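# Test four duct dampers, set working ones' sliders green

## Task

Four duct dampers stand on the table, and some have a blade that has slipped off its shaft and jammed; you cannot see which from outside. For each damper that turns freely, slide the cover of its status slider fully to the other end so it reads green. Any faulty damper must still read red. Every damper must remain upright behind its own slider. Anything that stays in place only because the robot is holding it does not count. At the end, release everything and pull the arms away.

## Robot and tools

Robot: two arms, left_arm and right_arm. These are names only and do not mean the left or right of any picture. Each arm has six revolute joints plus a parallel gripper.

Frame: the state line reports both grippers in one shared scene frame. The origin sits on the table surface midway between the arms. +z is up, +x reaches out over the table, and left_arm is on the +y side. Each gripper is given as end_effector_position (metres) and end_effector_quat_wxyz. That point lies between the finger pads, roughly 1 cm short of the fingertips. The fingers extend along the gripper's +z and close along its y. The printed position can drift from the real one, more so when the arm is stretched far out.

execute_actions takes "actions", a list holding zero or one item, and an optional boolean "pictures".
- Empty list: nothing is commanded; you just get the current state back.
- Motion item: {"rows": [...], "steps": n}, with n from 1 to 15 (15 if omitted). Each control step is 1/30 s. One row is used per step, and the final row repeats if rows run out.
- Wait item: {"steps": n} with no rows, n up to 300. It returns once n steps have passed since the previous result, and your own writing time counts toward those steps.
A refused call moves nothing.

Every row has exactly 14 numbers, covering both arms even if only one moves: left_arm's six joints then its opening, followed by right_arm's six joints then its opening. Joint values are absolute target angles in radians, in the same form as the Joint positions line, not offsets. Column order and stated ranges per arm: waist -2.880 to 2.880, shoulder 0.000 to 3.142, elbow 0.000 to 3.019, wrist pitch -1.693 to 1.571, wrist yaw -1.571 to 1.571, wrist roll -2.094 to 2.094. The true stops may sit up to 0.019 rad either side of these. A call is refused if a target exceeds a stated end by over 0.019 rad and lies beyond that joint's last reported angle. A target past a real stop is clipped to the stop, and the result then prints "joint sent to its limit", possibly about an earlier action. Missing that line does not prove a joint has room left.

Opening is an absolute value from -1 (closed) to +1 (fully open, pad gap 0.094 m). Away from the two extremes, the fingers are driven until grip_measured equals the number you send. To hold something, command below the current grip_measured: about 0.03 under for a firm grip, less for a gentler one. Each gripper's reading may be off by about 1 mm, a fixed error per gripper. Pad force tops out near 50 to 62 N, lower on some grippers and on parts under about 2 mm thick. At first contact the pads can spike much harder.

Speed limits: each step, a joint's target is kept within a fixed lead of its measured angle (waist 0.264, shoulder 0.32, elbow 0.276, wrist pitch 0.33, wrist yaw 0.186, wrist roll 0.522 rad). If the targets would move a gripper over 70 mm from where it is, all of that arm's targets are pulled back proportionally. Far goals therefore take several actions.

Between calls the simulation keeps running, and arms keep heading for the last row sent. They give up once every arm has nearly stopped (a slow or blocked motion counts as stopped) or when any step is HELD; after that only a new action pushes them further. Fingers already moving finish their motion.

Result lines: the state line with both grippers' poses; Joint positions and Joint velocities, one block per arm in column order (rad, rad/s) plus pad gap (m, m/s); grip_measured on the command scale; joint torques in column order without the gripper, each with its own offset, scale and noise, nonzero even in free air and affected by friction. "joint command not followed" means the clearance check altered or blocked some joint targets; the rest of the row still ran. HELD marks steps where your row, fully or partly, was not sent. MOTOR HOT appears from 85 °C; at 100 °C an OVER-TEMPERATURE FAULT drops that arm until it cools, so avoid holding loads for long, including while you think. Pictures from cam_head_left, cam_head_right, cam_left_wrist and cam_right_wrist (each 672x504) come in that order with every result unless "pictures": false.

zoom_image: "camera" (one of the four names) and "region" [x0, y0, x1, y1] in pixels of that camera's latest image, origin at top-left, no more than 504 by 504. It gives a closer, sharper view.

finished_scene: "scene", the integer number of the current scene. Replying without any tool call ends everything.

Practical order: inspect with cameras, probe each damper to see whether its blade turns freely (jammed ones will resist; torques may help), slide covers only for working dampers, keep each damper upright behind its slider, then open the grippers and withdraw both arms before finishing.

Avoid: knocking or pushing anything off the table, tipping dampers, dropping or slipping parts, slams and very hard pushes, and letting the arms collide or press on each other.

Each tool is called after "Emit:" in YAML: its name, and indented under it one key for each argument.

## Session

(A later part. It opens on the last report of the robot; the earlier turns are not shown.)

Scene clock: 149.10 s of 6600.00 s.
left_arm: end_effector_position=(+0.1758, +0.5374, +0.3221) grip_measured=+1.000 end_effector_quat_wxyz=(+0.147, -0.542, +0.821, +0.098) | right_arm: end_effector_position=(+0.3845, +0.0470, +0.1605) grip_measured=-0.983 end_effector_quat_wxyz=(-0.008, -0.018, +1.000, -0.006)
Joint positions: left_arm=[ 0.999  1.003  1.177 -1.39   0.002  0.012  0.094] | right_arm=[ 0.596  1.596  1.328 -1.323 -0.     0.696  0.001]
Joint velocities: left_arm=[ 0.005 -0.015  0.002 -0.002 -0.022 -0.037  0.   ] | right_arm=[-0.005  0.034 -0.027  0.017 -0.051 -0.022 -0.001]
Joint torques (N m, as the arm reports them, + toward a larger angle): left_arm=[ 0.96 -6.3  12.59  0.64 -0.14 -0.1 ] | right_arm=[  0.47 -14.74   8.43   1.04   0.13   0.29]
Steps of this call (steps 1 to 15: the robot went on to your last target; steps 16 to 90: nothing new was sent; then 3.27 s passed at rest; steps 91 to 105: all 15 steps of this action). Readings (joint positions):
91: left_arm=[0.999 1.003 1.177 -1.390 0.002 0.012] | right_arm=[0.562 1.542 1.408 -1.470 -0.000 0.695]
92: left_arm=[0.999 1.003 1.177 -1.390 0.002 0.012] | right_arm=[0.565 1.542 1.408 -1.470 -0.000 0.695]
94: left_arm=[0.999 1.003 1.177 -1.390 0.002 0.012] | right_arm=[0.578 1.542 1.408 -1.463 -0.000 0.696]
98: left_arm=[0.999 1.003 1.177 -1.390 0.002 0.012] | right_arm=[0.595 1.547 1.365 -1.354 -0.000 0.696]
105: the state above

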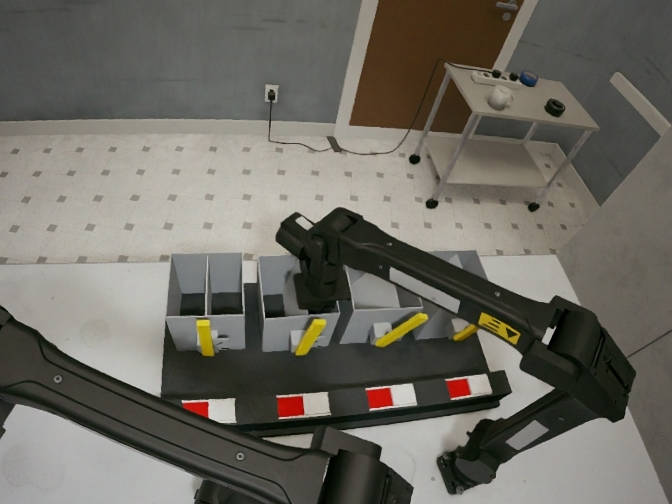

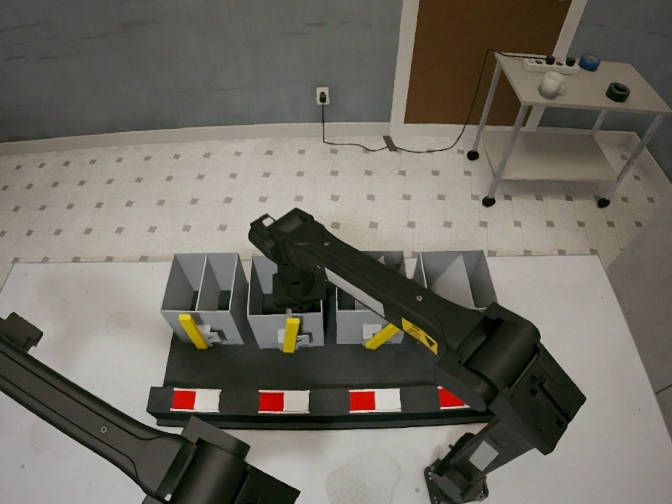

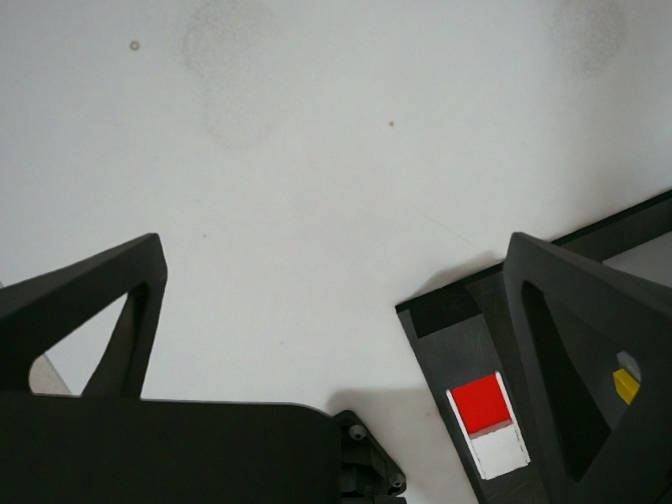

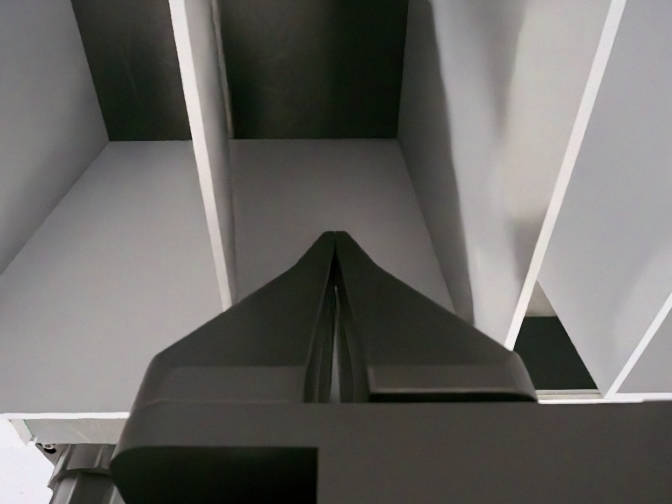

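Spread.

Emit:
execute_actions:
  actions:
    - {"rows":[[1.0,1.0,1.2,-1.4,0,0,1,0.595,1.59,1.33,-1.31,0,0.71,-0.5],[1.0,1.0,1.2,-1.4,0,0,1,0.595,1.59,1.33,-1.31,0,0.71,-0.5],[1.0,1.0,1.2,-1.4,0,0,1,0.595,1.59,1.33,-1.31,0,0.71,-0.2],[1.0,1.0,1.2,-1.4,0,0,1,0.595,1.59,1.33,-1.31,0,0.71,-0.2],[1.0,1.0,1.2,-1.4,0,0,1,0.595,1.59,1.33,-1.31,0,0.71,0.1],[1.0,1.0,1.2,-1.4,0,0,1,0.595,1.59,1.33,-1.31,0,0.71,0.1],[1.0,1.0,1.2,-1.4,0,0,1,0.595,1.59,1.33,-1.31,0,0.71,0.4]],"steps":15}

Scene clock: 156.40 s of 6600.00 s.
left_arm: end_effector_position=(+0.1758, +0.5374, +0.3221) grip_measured=+1.000 end_effector_quat_wxyz=(+0.147, -0.542, +0.821, +0.098) | right_arm: end_effector_position=(+0.3864, +0.0460, +0.1619) grip_measured=+0.221 end_effector_quat_wxyz=(-0.004, -0.015, +1.000, -0.006)
Joint positions: left_arm=[ 0.999  1.003  1.177 -1.39   0.002  0.012  0.094] | right_arm=[ 0.593  1.593  1.328 -1.32   0.003  0.699  0.057]
Joint velocities: left_arm=[ 0.005  0.005 -0.002  0.002 -0.007 -0.051  0.   ] | right_arm=[-0.015 -0.005  0.002 -0.002 -0.022  0.022 -0.   ]
Joint torques (N m, as the arm reports them, + toward a larger angle): left_arm=[ 1.22 -6.12 12.66  0.79 -0.2  -0.07] | right_arm=[  0.81 -14.52   8.41   0.97  -0.07   0.26]
Steps of this call (steps 1 to 15: the robot went on to your last target; steps 16 to 90: nothing new was sent; then 3.80 s passed at rest; steps 91 to 105: all 15 steps of this action). Readings (joint positions):
91: left_arm=[0.999 1.003 1.177 -1.390 0.002 0.012] | right_arm=[0.596 1.596 1.328 -1.322 -0.000 0.696]
92: left_arm=[0.999 1.003 1.177 -1.390 0.002 0.012] | right_arm=[0.596 1.596 1.328 -1.322 -0.000 0.696]
94: left_arm=[0.999 1.003 1.177 -1.390 0.002 0.012] | right_arm=[0.595 1.595 1.328 -1.322 0.003 0.696]
98: left_arm=[0.999 1.003 1.177 -1.390 0.002 0.012] | right_arm=[0.593 1.593 1.328 -1.320 0.003 0.698]
105: the state above

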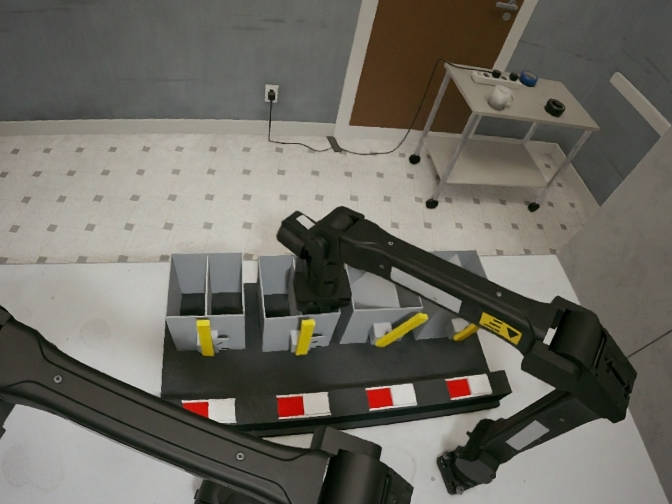

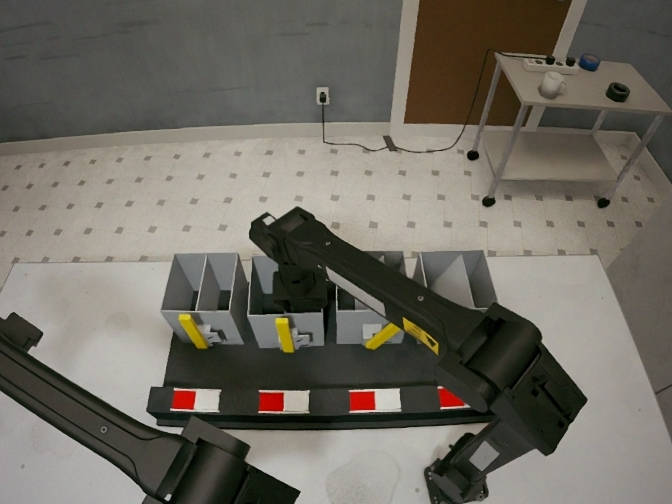

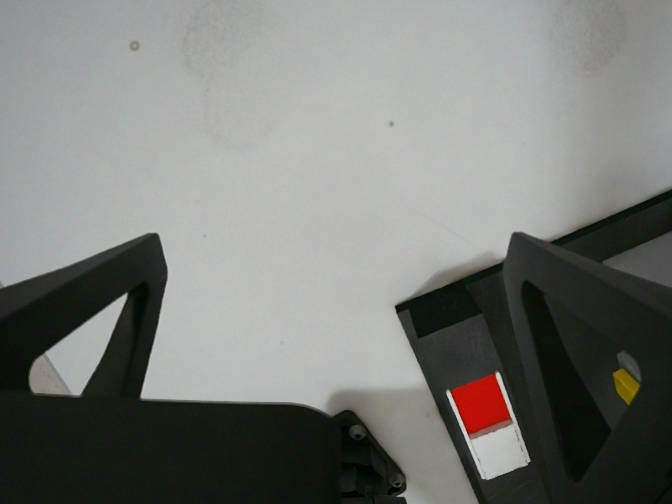

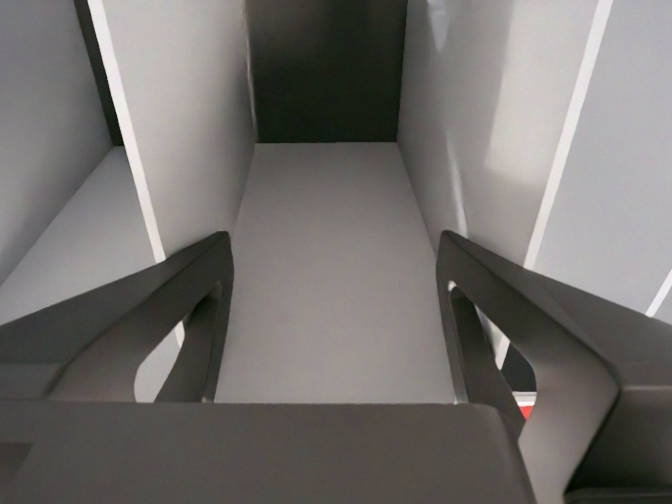

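Emit:
execute_actions:
  actions:
    - {"rows":[[0.9,1.05,1.25,-1.5,0,0,0,0.595,1.59,1.33,-1.31,0,0.71,-0.6],[0.8,1.1,1.3,-1.6,0,0,-1,0.595,1.59,1.33,-1.31,0,0.71,-0.6],[0.8,1.2,1.35,-1.6,0,0,-1,0.595,1.59,1.33,-1.31,0,0.71,-0.6],[0.8,1.25,1.4,-1.65,0,0,-1,0.595,1.58,1.39,-1.38,0,0.71,-1],[0.8,1.25,1.4,-1.65,0,0,-1,0.595,1.57,1.45,-1.45,0,0.71,-1],[0.8,1.25,1.4,-1.65,0,0,-1,0.595,1.56,1.51,-1.52,0,0.71,-1],[0.8,1.25,1.4,-1.65,0,0,-1,0.595,1.55,1.56,-1.57,0,0.71,-1],[0.8,1.25,1.4,-1.65,0,0,-1,0.595,1.53,1.56,-1.6,0,0.71,-1],[0.8,1.25,1.4,-1.65,0,0,-1,0.5,1.48,1.54,-1.6,0,0.6,-1],[0.8,1.25,1.4,-1.65,0,0,-1,0.35,1.42,1.5,-1.62,0,0.45,-1],[0.75,1.25,1.4,-1.65,0,0,-1,0.2,1.35,1.45,-1.64,0,0.3,-1],[0.7,1.25,1.4,-1.65,0,0,-1,0.0,1.3,1.4,-1.65,0,0.1,-1],[0.65,1.25,1.4,-1.65,0,0,-1,-0.2,1.25,1.4,-1.65,0,0,-1],[0.6,1.25,1.4,-1.65,0,0,-1,-0.4,1.25,1.4,-1.65,0,0,-1],[0.55,1.25,1.4,-1.65,0,0,-1,-0.6,1.25,1.4,-1.65,0,0,-1]],"steps":15}

Emit:
execute_actions:
  actions:
    - {"rows":[[0.4,1.22,1.3,-1.62,0,0.3,-1,-0.6,1.25,1.4,-1.65,0,0,-1],[0.25,1.22,1.25,-1.6,0,0.2,-1,-0.6,1.25,1.4,-1.65,0,0,-1],[0.1,1.22,1.22,-1.57,0,0.1,-1,-0.6,1.25,1.4,-1.65,0,0,-1],[0.0,1.22,1.22,-1.57,0,0.05,-1,-0.6,1.25,1.4,-1.65,0,0,-1],[-0.1,1.22,1.22,-1.57,0,0.02,-1,-0.6,1.25,1.4,-1.65,0,0,-1]],"steps":15}

Emit:
execute_actions:
  actions:
    - {"steps":15}

Scene clock: 178.53 s of 6600.00 s.
left_arm: end_effector_position=(+0.2842, +0.5041, +0.3066) grip_measured=-0.993 end_effector_quat_wxyz=(+0.016, -0.414, +0.910, +0.010) | right_arm: end_effector_position=(+0.3925, -0.0415, +0.2609) grip_measured=-0.983 end_effector_quat_wxyz=(-0.011, -0.040, +0.999, -0.005)
Joint positions: left_arm=[ 0.683  1.275  1.379 -1.637 -0.004  0.008  0.   ] | right_arm=[ 0.423  1.439  1.418 -1.573 -0.002  0.479  0.001]
Joint velocities: left_arm=[-1.421 -0.181  0.007 -0.017  0.022  0.022  0.001] | right_arm=[-1.226 -0.884 -0.051 -0.252  0.037 -1.209  0.001]
Joint torques (N m, as the arm reports them, + toward a larger angle): left_arm=[ -2.51 -11.46  11.72   0.29   0.11   0.  ] | right_arm=[  0.02 -13.42   8.28   0.05   0.22   0.03]
Steps of this call (steps 1 to 15: the robot went on to your last target; steps 16 to 90: nothing new was sent; then 18.63 s passed at rest; steps 91 to 105: all 15 steps of this action). Readings (joint positions):
91: left_arm=[0.991 1.007 1.182 -1.410 -0.002 0.011] | right_arm=[0.593 1.593 1.328 -1.320 0.003 0.699]
92: left_arm=[0.962 1.020 1.200 -1.464 -0.006 0.009] | right_arm=[0.593 1.593 1.328 -1.320 0.003 0.699]
94: left_arm=[0.866 1.088 1.271 -1.571 -0.004 0.009] | right_arm=[0.593 1.592 1.330 -1.329 0.003 0.699]
98: left_arm=[0.776 1.247 1.382 -1.620 0.002 0.009] | right_arm=[0.593 1.590 1.400 -1.484 0.003 0.699]
105: the state above

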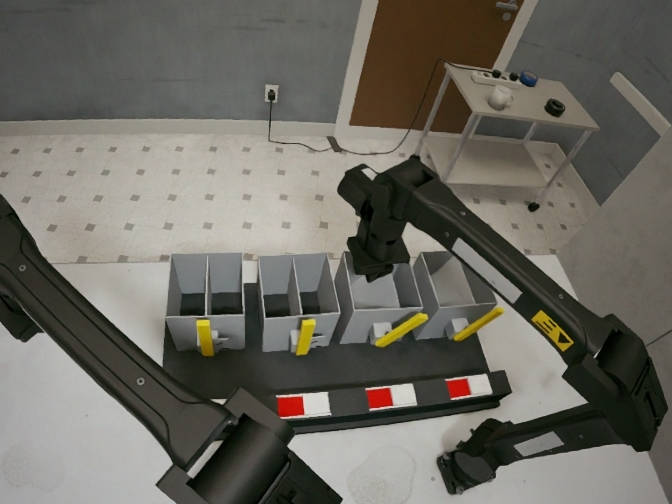

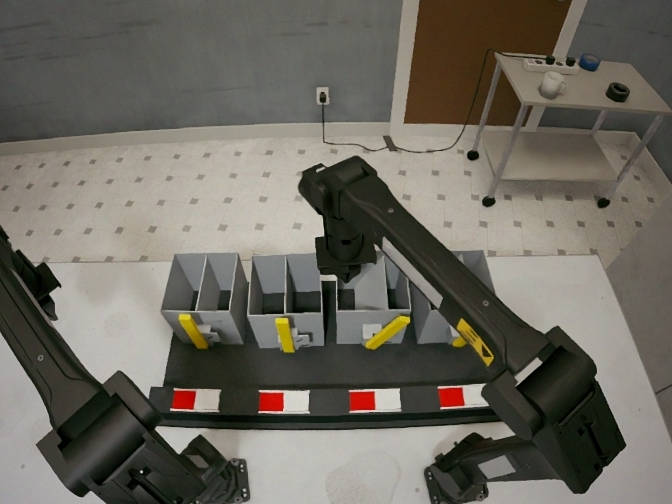

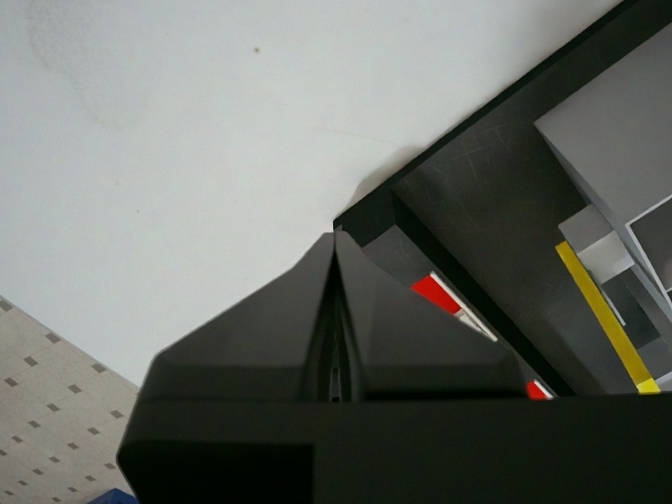

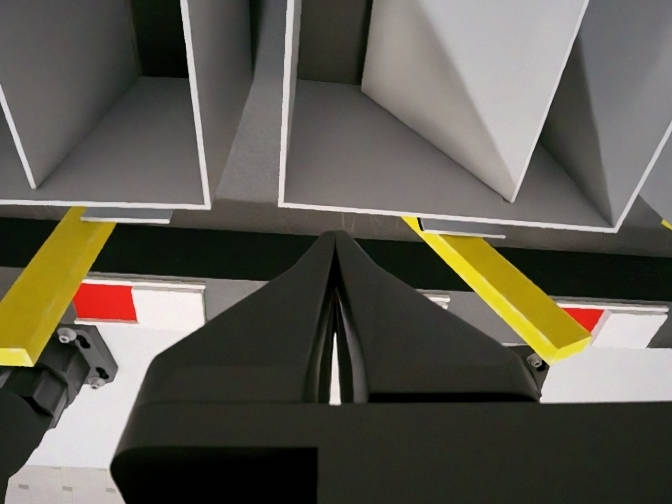

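Scene clock: 179.03 s of 6600.00 s.
left_arm: end_effector_position=(+0.3828, +0.2350, +0.2593) grip_measured=-0.993 end_effector_quat_wxyz=(-0.009, +0.005, +1.000, -0.003) | right_arm: end_effector_position=(+0.3771, -0.4129, +0.3283) grip_measured=-0.983 end_effector_quat_wxyz=(+0.050, +0.239, +0.970, -0.010)
Joint positions: left_arm=[-0.149  1.229  1.216 -1.576  0.006  0.04   0.   ] | right_arm=[-0.556  1.25   1.412 -1.63   0.002  0.065  0.001]
Joint velocities: left_arm=[ 0.278 -0.044  0.002 -0.002 -0.022 -0.037  0.001] | right_arm=[-1.773  0.063 -0.076 -0.046  0.081 -0.271 -0.   ]
Joint torques (N m, as the arm reports them, + toward a larger angle): left_arm=[ 3.33 -8.95 10.42  0.52 -0.27 -0.1 ] | right_arm=[ 5.83 -9.3   8.27  0.13 -0.2  -0.06]
Steps of this call (steps 1 to 15: all 15 steps of this action). Readings (joint positions):
1: left_arm=[0.629 1.268 1.372 -1.633 -0.004 0.041] | right_arm=[0.379 1.409 1.418 -1.582 -0.002 0.434]
2: left_arm=[0.568 1.256 1.354 -1.624 -0.004 0.063] | right_arm=[0.330 1.379 1.418 -1.590 -0.002 0.390]
4: left_arm=[0.433 1.233 1.300 -1.604 -0.003 0.068] | right_arm=[0.220 1.324 1.418 -1.604 -0.002 0.308]
8: left_arm=[0.135 1.229 1.229 -1.585 -0.002 0.052] | right_arm=[-0.049 1.252 1.418 -1.623 -0.002 0.178]
15: the state above

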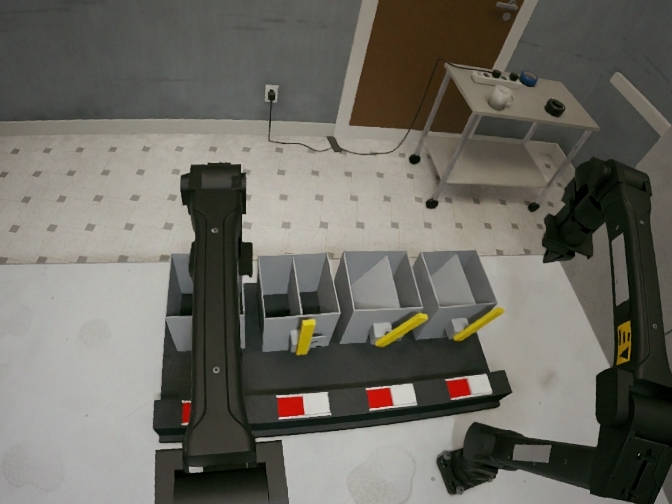

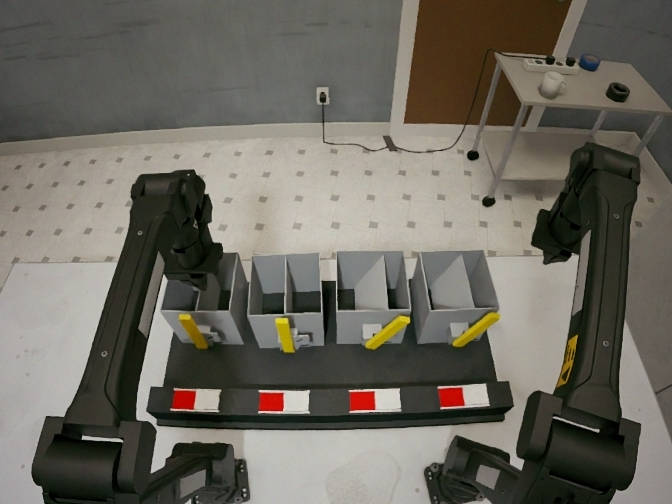

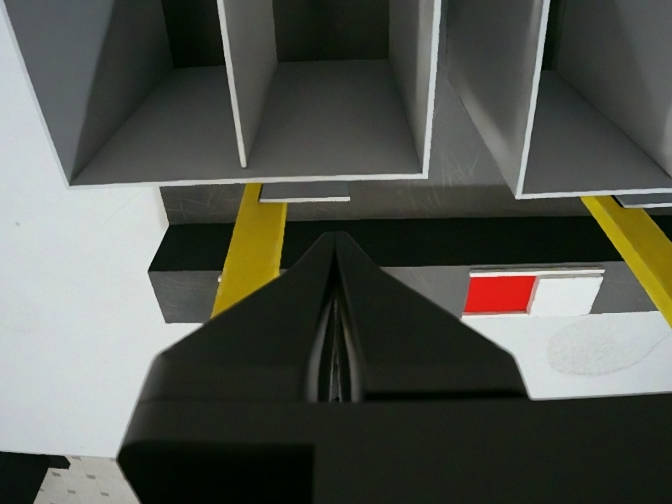

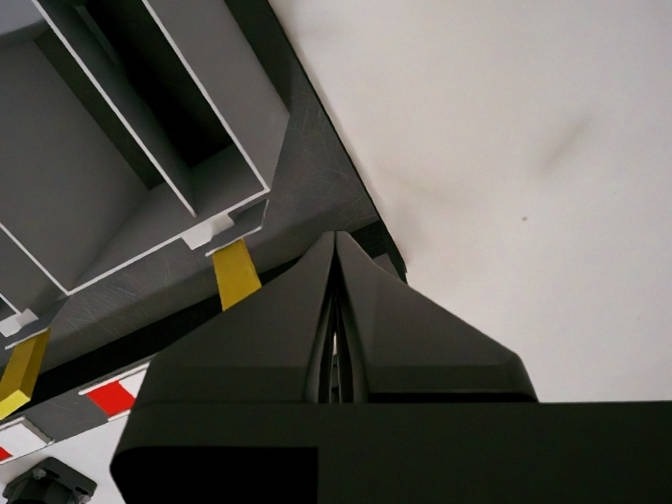

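Scene clock: 179.53 s of 6600.00 s.
left_arm: end_effector_position=(+0.3814, +0.2530, +0.2603) grip_measured=-0.993 end_effector_quat_wxyz=(-0.008, -0.025, +1.000, -0.001) | right_arm: end_effector_position=(+0.3675, -0.4252, +0.3241) grip_measured=-0.983 end_effector_quat_wxyz=(+0.040, +0.236, +0.971, -0.010)
Joint positions: left_arm=[-0.098  1.226  1.216 -1.576  0.001  0.032  0.   ] | right_arm=[-0.597  1.253  1.404 -1.639  0.001  0.016  0.001]
Joint velocities: left_arm=[ 0.005 -0.005  0.002 -0.012 -0.022 -0.022 -0.001] | right_arm=[-0.005 -0.005  0.007  0.002 -0.007  0.066 -0.001]
Joint torques (N m, as the arm reports them, + toward a larger angle): left_arm=[ 0.78 -8.08 10.1   0.6  -0.13 -0.08] | right_arm=[ 0.   -9.36  8.51  0.34  0.02  0.01]
Steps of this call (steps 1 to 15: the robot went on to your last target). Readings (joint positions):
1: left_arm=[-0.139 1.228 1.216 -1.576 0.005 0.038] | right_arm=[-0.606 1.252 1.409 -1.631 0.004 0.056]
2: left_arm=[-0.126 1.227 1.216 -1.576 0.004 0.037] | right_arm=[-0.638 1.253 1.407 -1.634 0.006 0.049]
4: left_arm=[-0.106 1.226 1.216 -1.576 0.002 0.035] | right_arm=[-0.651 1.253 1.404 -1.638 0.006 0.038]
8: left_arm=[-0.098 1.226 1.216 -1.576 0.001 0.033] | right_arm=[-0.609 1.253 1.404 -1.639 0.002 0.024]
15: the state above

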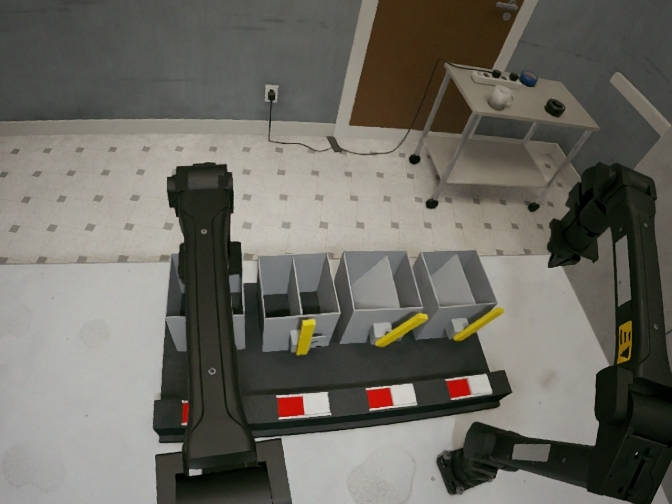

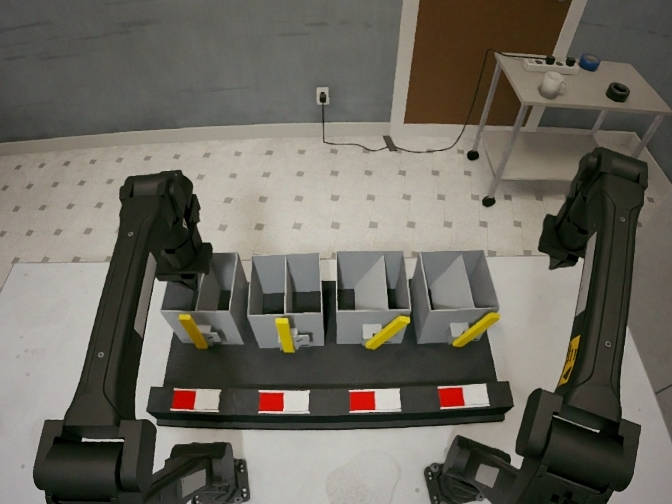

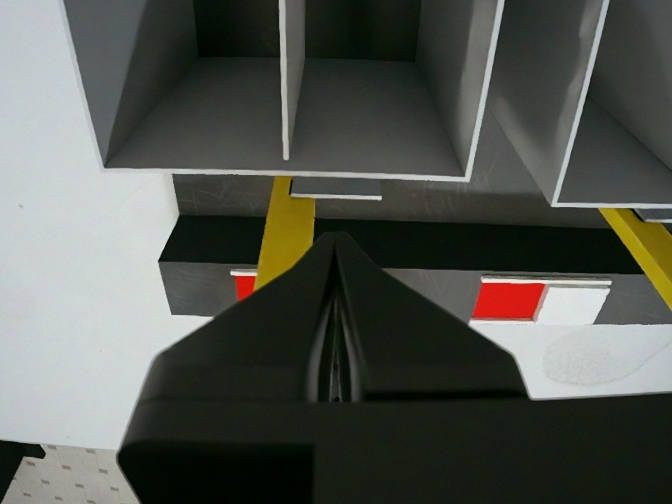

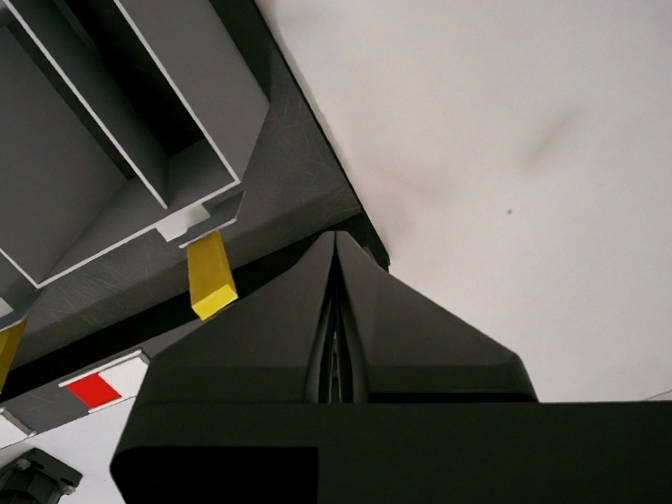

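Emit:
execute_actions:
  actions:
    - {"rows":[[-0.15,1.23,1.21,-1.56,0,-0.03,-1,-0.6,1.25,1.4,-1.65,0,0,-1],[-0.15,1.23,1.21,-1.56,0,-0.03,-1,-0.6,1.25,1.4,-1.65,0,0,-1],[-0.15,1.23,1.21,-1.56,0,-0.03,-1,-0.6,1.25,1.4,-1.65,0,0,-1],[-0.15,1.23,1.21,-1.56,0,-0.03,-1,-0.6,1.25,1.4,-1.65,0,0,-1],[-0.15,1.24,1.16,-1.49,0,-0.03,-1,-0.6,1.25,1.4,-1.65,0,0,-1],[-0.15,1.25,1.12,-1.43,0,-0.03,-1,-0.6,1.25,1.4,-1.65,0,0,-1],[-0.15,1.26,1.08,-1.38,0,-0.03,-1,-0.6,1.25,1.4,-1.65,0,0,-1],[-0.15,1.27,1.04,-1.33,0,-0.03,-1,-0.6,1.25,1.4,-1.65,0,0,-1],[-0.15,1.28,1.01,-1.3,0,-0.03,-1,-0.6,1.25,1.4,-1.65,0,0,-1]],"steps":15}

Scene clock: 189.50 s of 6600.00 s.
left_arm: end_effector_position=(+0.3871, +0.2355, +0.1552) grip_measured=-0.993 end_effector_quat_wxyz=(-0.018, -0.022, +1.000, -0.000) | right_arm: end_effector_position=(+0.3675, -0.4252, +0.3241) grip_measured=-0.983 end_effector_quat_wxyz=(+0.040, +0.235, +0.971, -0.010)
Joint positions: left_arm=[-0.151  1.297  0.998 -1.308 -0.    -0.015  0.   ] | right_arm=[-0.597  1.253  1.404 -1.639  0.001  0.014  0.001]
Joint velocities: left_arm=[ 0.005  0.024 -0.002  0.208  0.007 -0.081 -0.001] | right_arm=[-0.015  0.005 -0.007  0.017  0.037 -0.037 -0.001]
Joint torques (N m, as the arm reports them, + toward a larger angle): left_arm=[  1.88 -10.47  10.65   0.21  -0.04  -0.1 ] | right_arm=[ 0.36 -9.46  8.49  0.32  0.    0.  ]
Steps of this call (steps 1 to 15: the robot went on to your last target; steps 16 to 90: nothing new was sent; then 6.47 s passed at rest; steps 91 to 105: all 15 steps of this action). Readings (joint positions):
91: left_arm=[-0.102 1.226 1.216 -1.575 0.000 0.023] | right_arm=[-0.597 1.253 1.404 -1.639 0.001 0.014]
92: left_arm=[-0.110 1.226 1.215 -1.574 -0.000 0.015] | right_arm=[-0.597 1.253 1.404 -1.639 0.001 0.014]
94: left_arm=[-0.132 1.226 1.212 -1.572 -0.000 0.003] | right_arm=[-0.597 1.253 1.404 -1.639 0.001 0.014]
98: left_arm=[-0.151 1.224 1.126 -1.428 -0.000 -0.009] | right_arm=[-0.597 1.253 1.404 -1.639 0.001 0.014]
105: the state above

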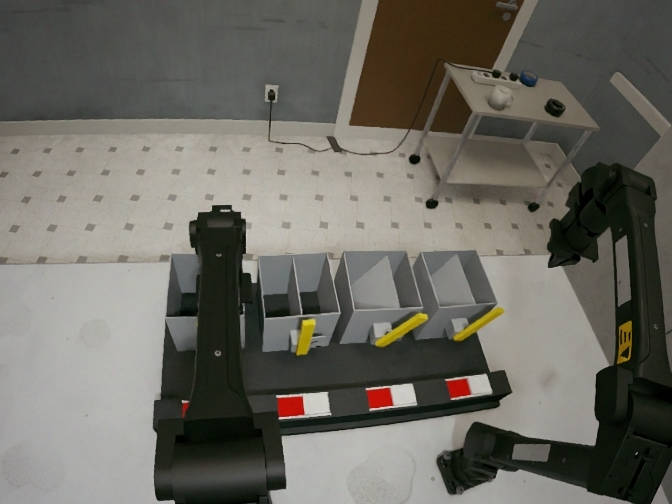

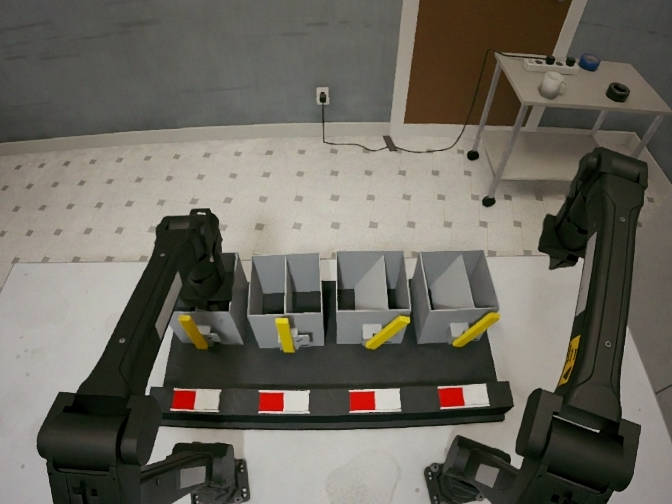

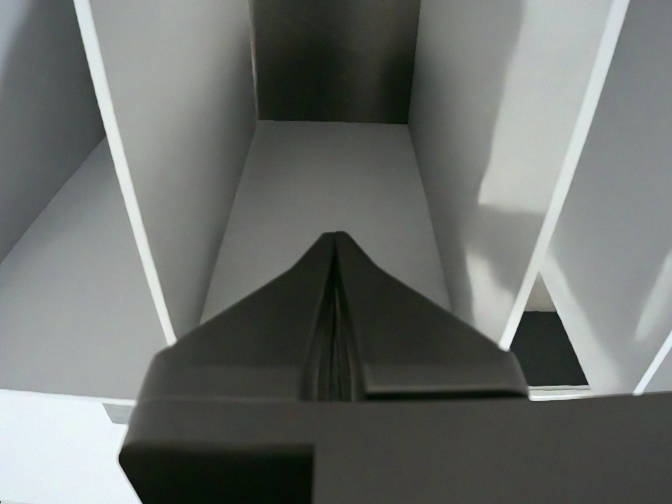

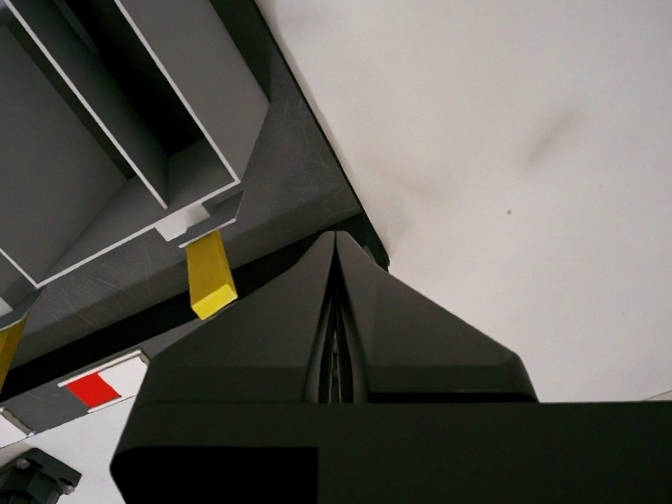

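Emit:
execute_actions:
  actions:
    - {"rows":[[-0.15,1.28,1.01,-1.3,0,-0.03,-0.5,-0.6,1.25,1.4,-1.65,0,0,-1],[-0.15,1.28,1.01,-1.3,0,-0.03,-0.5,-0.6,1.25,1.4,-1.65,0,0,-1],[-0.15,1.28,1.01,-1.3,0,-0.03,-0.2,-0.6,1.25,1.4,-1.65,0,0,-1],[-0.15,1.28,1.01,-1.3,0,-0.03,-0.2,-0.6,1.25,1.4,-1.65,0,0,-1],[-0.15,1.28,1.01,-1.3,0,-0.03,0.1,-0.6,1.25,1.4,-1.65,0,0,-1],[-0.15,1.28,1.01,-1.3,0,-0.03,0.1,-0.6,1.25,1.4,-1.65,0,0,-1],[-0.15,1.28,1.01,-1.3,0,-0.03,0.5,-0.6,1.25,1.4,-1.65,0,0,-1]],"steps":15}

Scene clock: 196.70 s of 6600.00 s.
left_arm: end_effector_position=(+0.3887, +0.2366, +0.1597) grip_measured=+0.185 end_effector_quat_wxyz=(-0.007, -0.026, +1.000, -0.000) | right_arm: end_effector_position=(+0.3675, -0.4252, +0.3241) grip_measured=-0.983 end_effector_quat_wxyz=(+0.040, +0.235, +0.971, -0.010)
Joint positions: left_arm=[-0.148  1.283  0.998 -1.3    0.001 -0.021  0.056] | right_arm=[-0.597  1.253  1.404 -1.639  0.001  0.014  0.001]
Joint velocities: left_arm=[-0.005 -0.015  0.002 -0.002  0.022  0.022 -0.   ] | right_arm=[ 0.005 -0.005 -0.012  0.002 -0.022  0.066  0.   ]
Joint torques (N m, as the arm reports them, + toward a larger angle): left_arm=[ 1.2  -9.52 10.78  0.39 -0.06 -0.06] | right_arm=[ 0.38 -9.48  8.51  0.34  0.    0.  ]
Steps of this call (steps 1 to 30: the robot went on to your last target; steps 31 to 90: nothing new was sent; then 3.70 s passed at rest; steps 91 to 105: all 15 steps of this action). Readings (joint positions):
91: left_arm=[-0.151 1.285 0.998 -1.300 -0.000 -0.018] | right_arm=[-0.597 1.253 1.404 -1.639 0.001 0.014]
92: left_arm=[-0.151 1.285 0.998 -1.300 -0.000 -0.018] | right_arm=[-0.597 1.253 1.404 -1.639 0.001 0.014]
94: left_arm=[-0.151 1.285 0.998 -1.300 -0.000 -0.018] | right_arm=[-0.597 1.253 1.404 -1.639 0.001 0.014]
98: left_arm=[-0.148 1.283 0.998 -1.300 -0.000 -0.020] | right_arm=[-0.597 1.253 1.404 -1.639 0.001 0.014]
105: the state above

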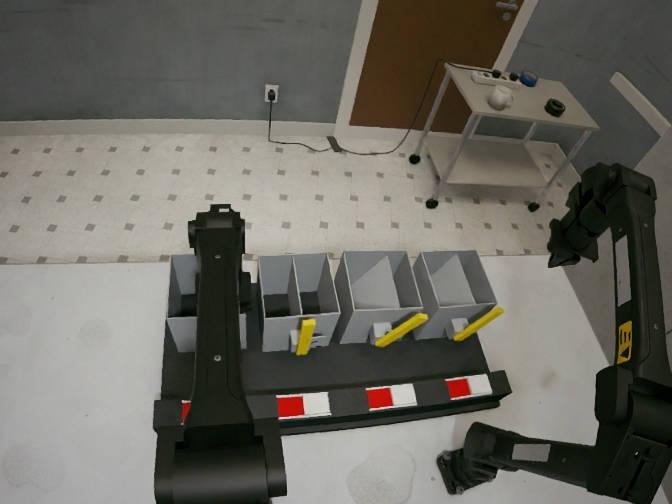

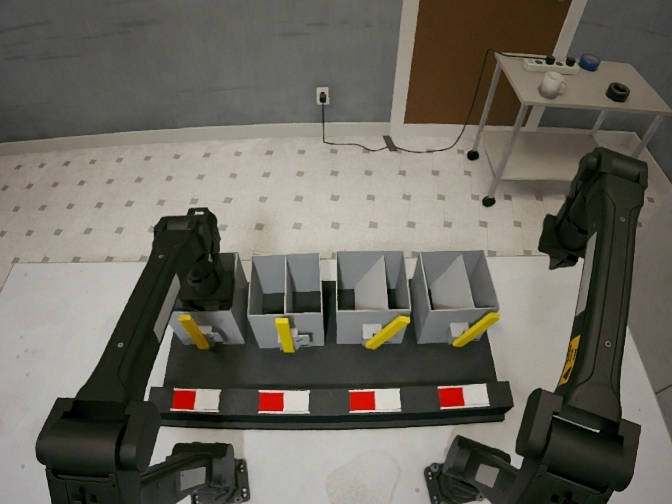

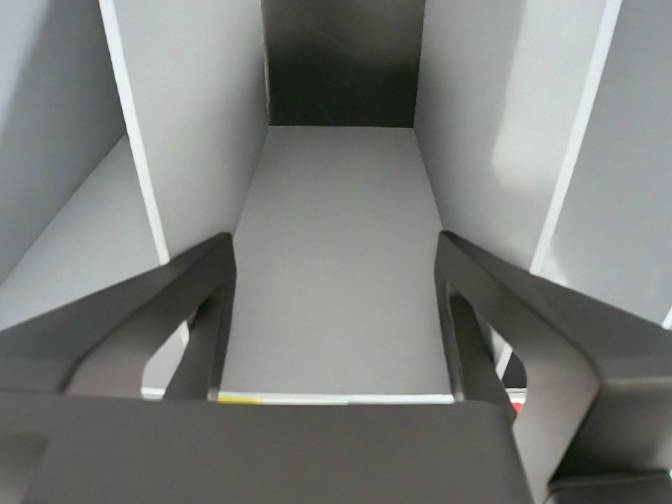

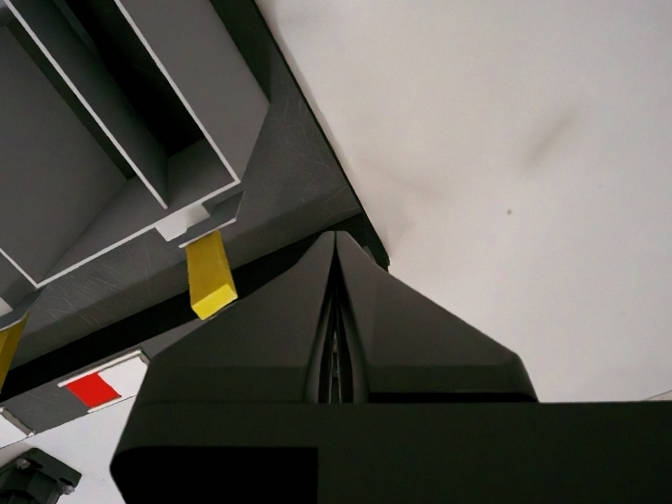

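Emit:
execute_actions:
  actions:
    - {"rows":[[-0.15,1.28,1.01,-1.3,0,-0.03,-1,-0.6,1.25,1.4,-1.65,0,0,-1],[-0.15,1.28,1.01,-1.3,0,-0.03,-1,-0.6,1.25,1.4,-1.65,0,0,-1],[-0.15,1.28,1.01,-1.3,0,-0.03,-1,-0.6,1.25,1.4,-1.65,0,0,-1],[-0.15,1.26,1.08,-1.38,0,-0.03,-1,-0.6,1.25,1.4,-1.65,0,0,-1],[-0.15,1.24,1.15,-1.47,0,-0.03,-1,-0.6,1.25,1.4,-1.65,0,0,-1],[-0.15,1.22,1.21,-1.55,0,-0.03,-1,-0.6,1.25,1.4,-1.65,0,0,-1],[-0.15,1.22,1.22,-1.57,0,-0.03,-1,-0.6,1.25,1.4,-1.65,0,0,-1],[-0.15,1.22,1.22,-1.57,0,-0.03,-1,-0.6,1.25,1.4,-1.65,0,0,-1],[-0.15,1.22,1.22,-1.57,0,-0.03,-1,-0.6,1.25,1.4,-1.65,0,0,-1],[-0.05,1.22,1.22,-1.57,0,0.08,-1,-0.6,1.25,1.4,-1.65,0,0,-1],[0.05,1.22,1.22,-1.57,0,0.18,-1,-0.6,1.25,1.4,-1.65,0,0,-1]],"steps":15}

Emit:
execute_actions:
  actions:
    - {"steps":15}

Scene clock: 213.57 s of 6600.00 s.
left_arm: end_effector_position=(+0.3719, +0.3029, +0.2644) grip_measured=-0.993 end_effector_quat_wxyz=(+0.011, -0.061, +0.998, +0.003) | right_arm: end_effector_position=(+0.3675, -0.4252, +0.3241) grip_measured=-0.983 end_effector_quat_wxyz=(+0.040, +0.235, +0.971, -0.010)
Joint positions: left_arm=[ 0.052  1.198  1.204 -1.555 -0.002  0.11   0.   ] | right_arm=[-0.597  1.253  1.404 -1.639  0.001  0.014  0.001]
Joint velocities: left_arm=[ 0.816 -0.054 -0.002 -0.081 -0.066  0.403 -0.   ] | right_arm=[-0.005  0.005 -0.022 -0.007 -0.037  0.022  0.   ]
Joint torques (N m, as the arm reports them, + toward a larger angle): left_arm=[-2.65 -5.78 11.51  0.35  0.13  0.19] | right_arm=[ 0.38 -9.45  8.5   0.34  0.    0.  ]
Steps of this call (steps 1 to 15: the robot went on to your last target; steps 16 to 90: nothing new was sent; then 13.37 s passed at rest; steps 91 to 105: all 15 steps of this action). Readings (joint positions):
91: left_arm=[-0.148 1.283 0.998 -1.300 0.002 -0.022] | right_arm=[-0.597 1.253 1.404 -1.639 0.001 0.014]
92: left_arm=[-0.148 1.283 0.998 -1.300 0.002 -0.022] | right_arm=[-0.597 1.253 1.404 -1.639 0.001 0.014]
94: left_arm=[-0.148 1.283 1.002 -1.313 0.002 -0.022] | right_arm=[-0.597 1.253 1.404 -1.639 0.001 0.014]
98: left_arm=[-0.148 1.270 1.108 -1.485 0.002 -0.022] | right_arm=[-0.597 1.253 1.404 -1.639 0.001 0.014]
105: the state above

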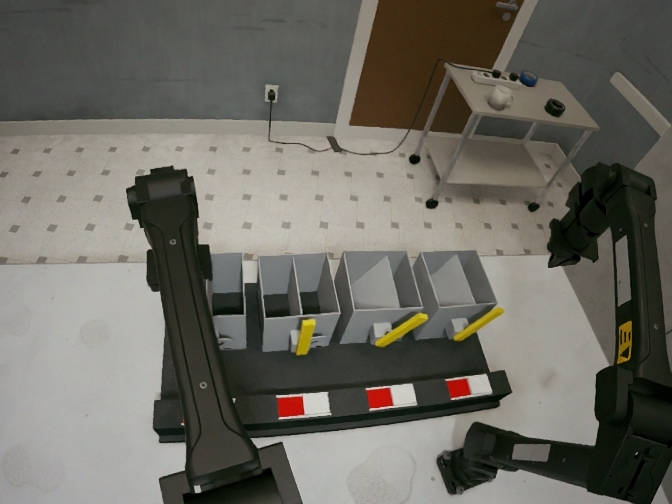

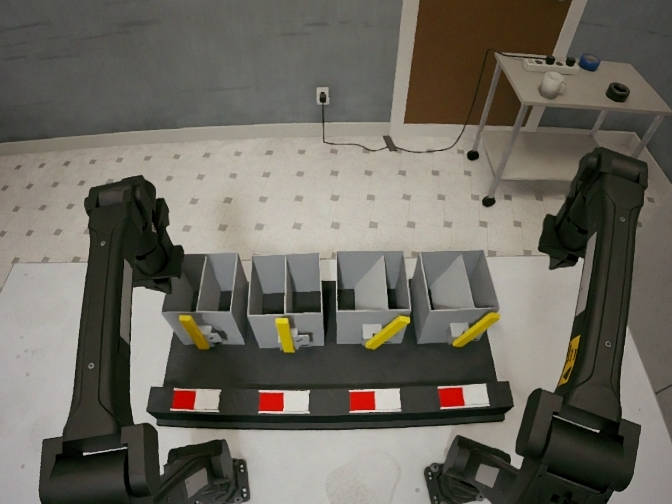

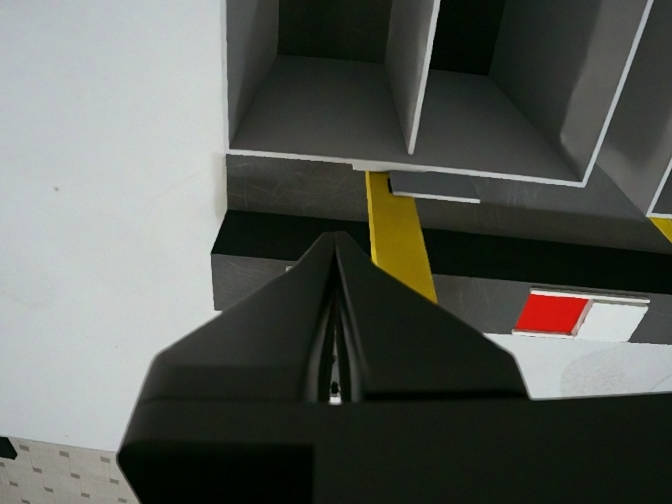

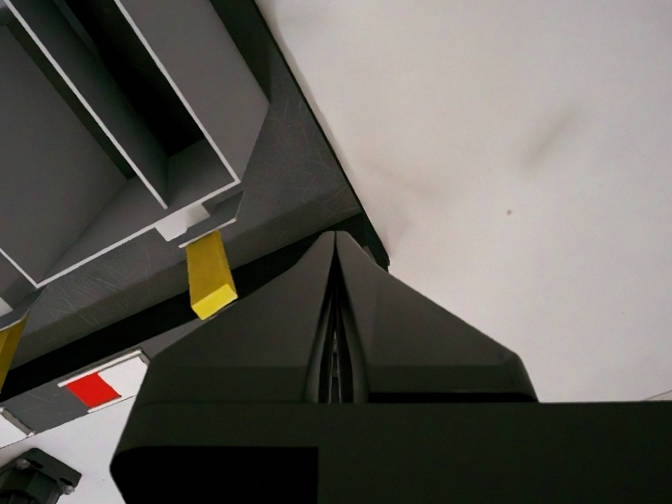

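Scene clock: 214.07 s of 6600.00 s.
left_arm: end_effector_position=(+0.3724, +0.3034, +0.2602) grip_measured=-0.993 end_effector_quat_wxyz=(+0.002, -0.033, +0.999, +0.002) | right_arm: end_effector_position=(+0.3675, -0.4252, +0.3241) grip_measured=-0.983 end_effector_quat_wxyz=(+0.040, +0.235, +0.971, -0.010)
Joint positions: left_arm=[ 0.053  1.211  1.204 -1.56  -0.002  0.166  0.   ] | right_arm=[-0.597  1.253  1.404 -1.639  0.001  0.014  0.001]
Joint velocities: left_arm=[-0.005  0.005 -0.007  0.012  0.051  0.051 -0.   ] | right_arm=[ 0.015 -0.005  0.022  0.002 -0.007 -0.066  0.001]
Joint torques (N m, as the arm reports them, + toward a larger angle): left_arm=[ 0.41 -6.89 11.45  0.14  0.04  0.18] | right_arm=[ 0.38 -9.41  8.5   0.33  0.    0.  ]
Steps of this call (steps 1 to 15: the robot went on to your last target). Readings (joint positions):
1: left_arm=[0.073 1.198 1.204 -1.558 -0.003 0.121] | right_arm=[-0.597 1.253 1.404 -1.639 0.001 0.014]
2: left_arm=[0.081 1.200 1.204 -1.559 -0.003 0.130] | right_arm=[-0.597 1.253 1.404 -1.639 0.001 0.014]
4: left_arm=[0.075 1.204 1.204 -1.560 -0.003 0.143] | right_arm=[-0.597 1.253 1.404 -1.639 0.001 0.014]
8: left_arm=[0.055 1.211 1.204 -1.560 -0.002 0.158] | right_arm=[-0.597 1.253 1.404 -1.639 0.001 0.014]
15: the state above

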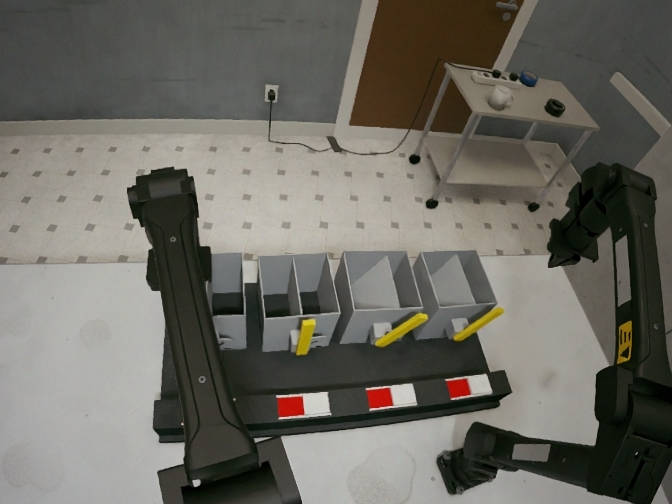

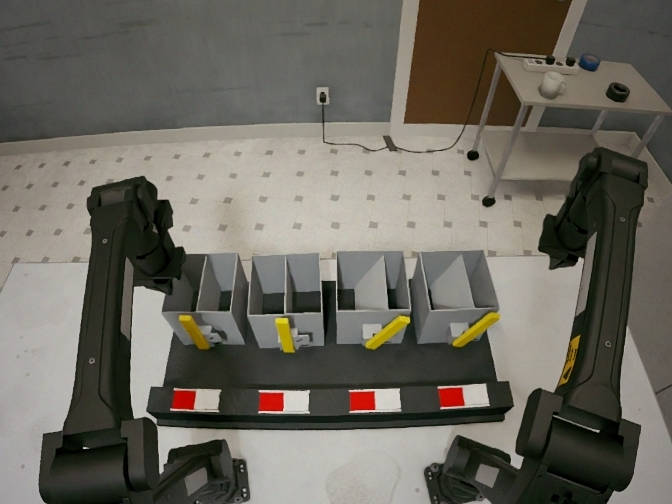

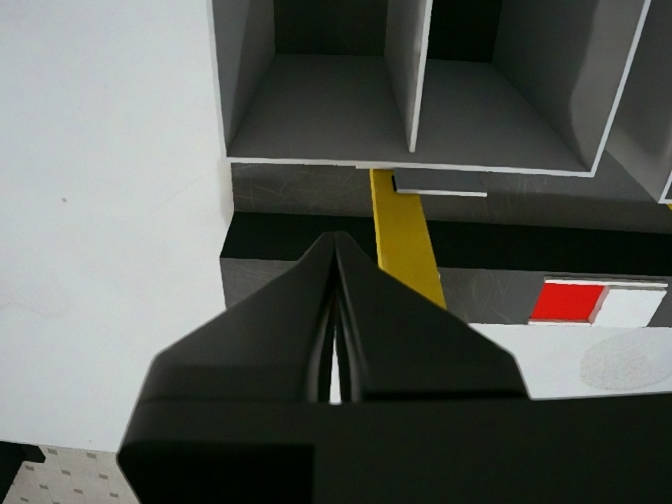

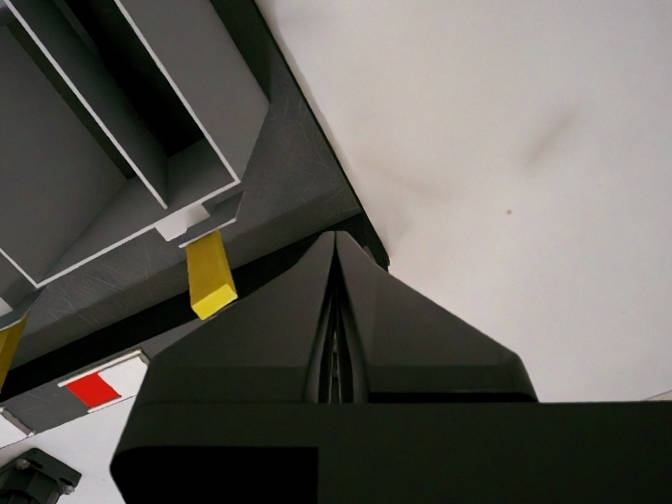

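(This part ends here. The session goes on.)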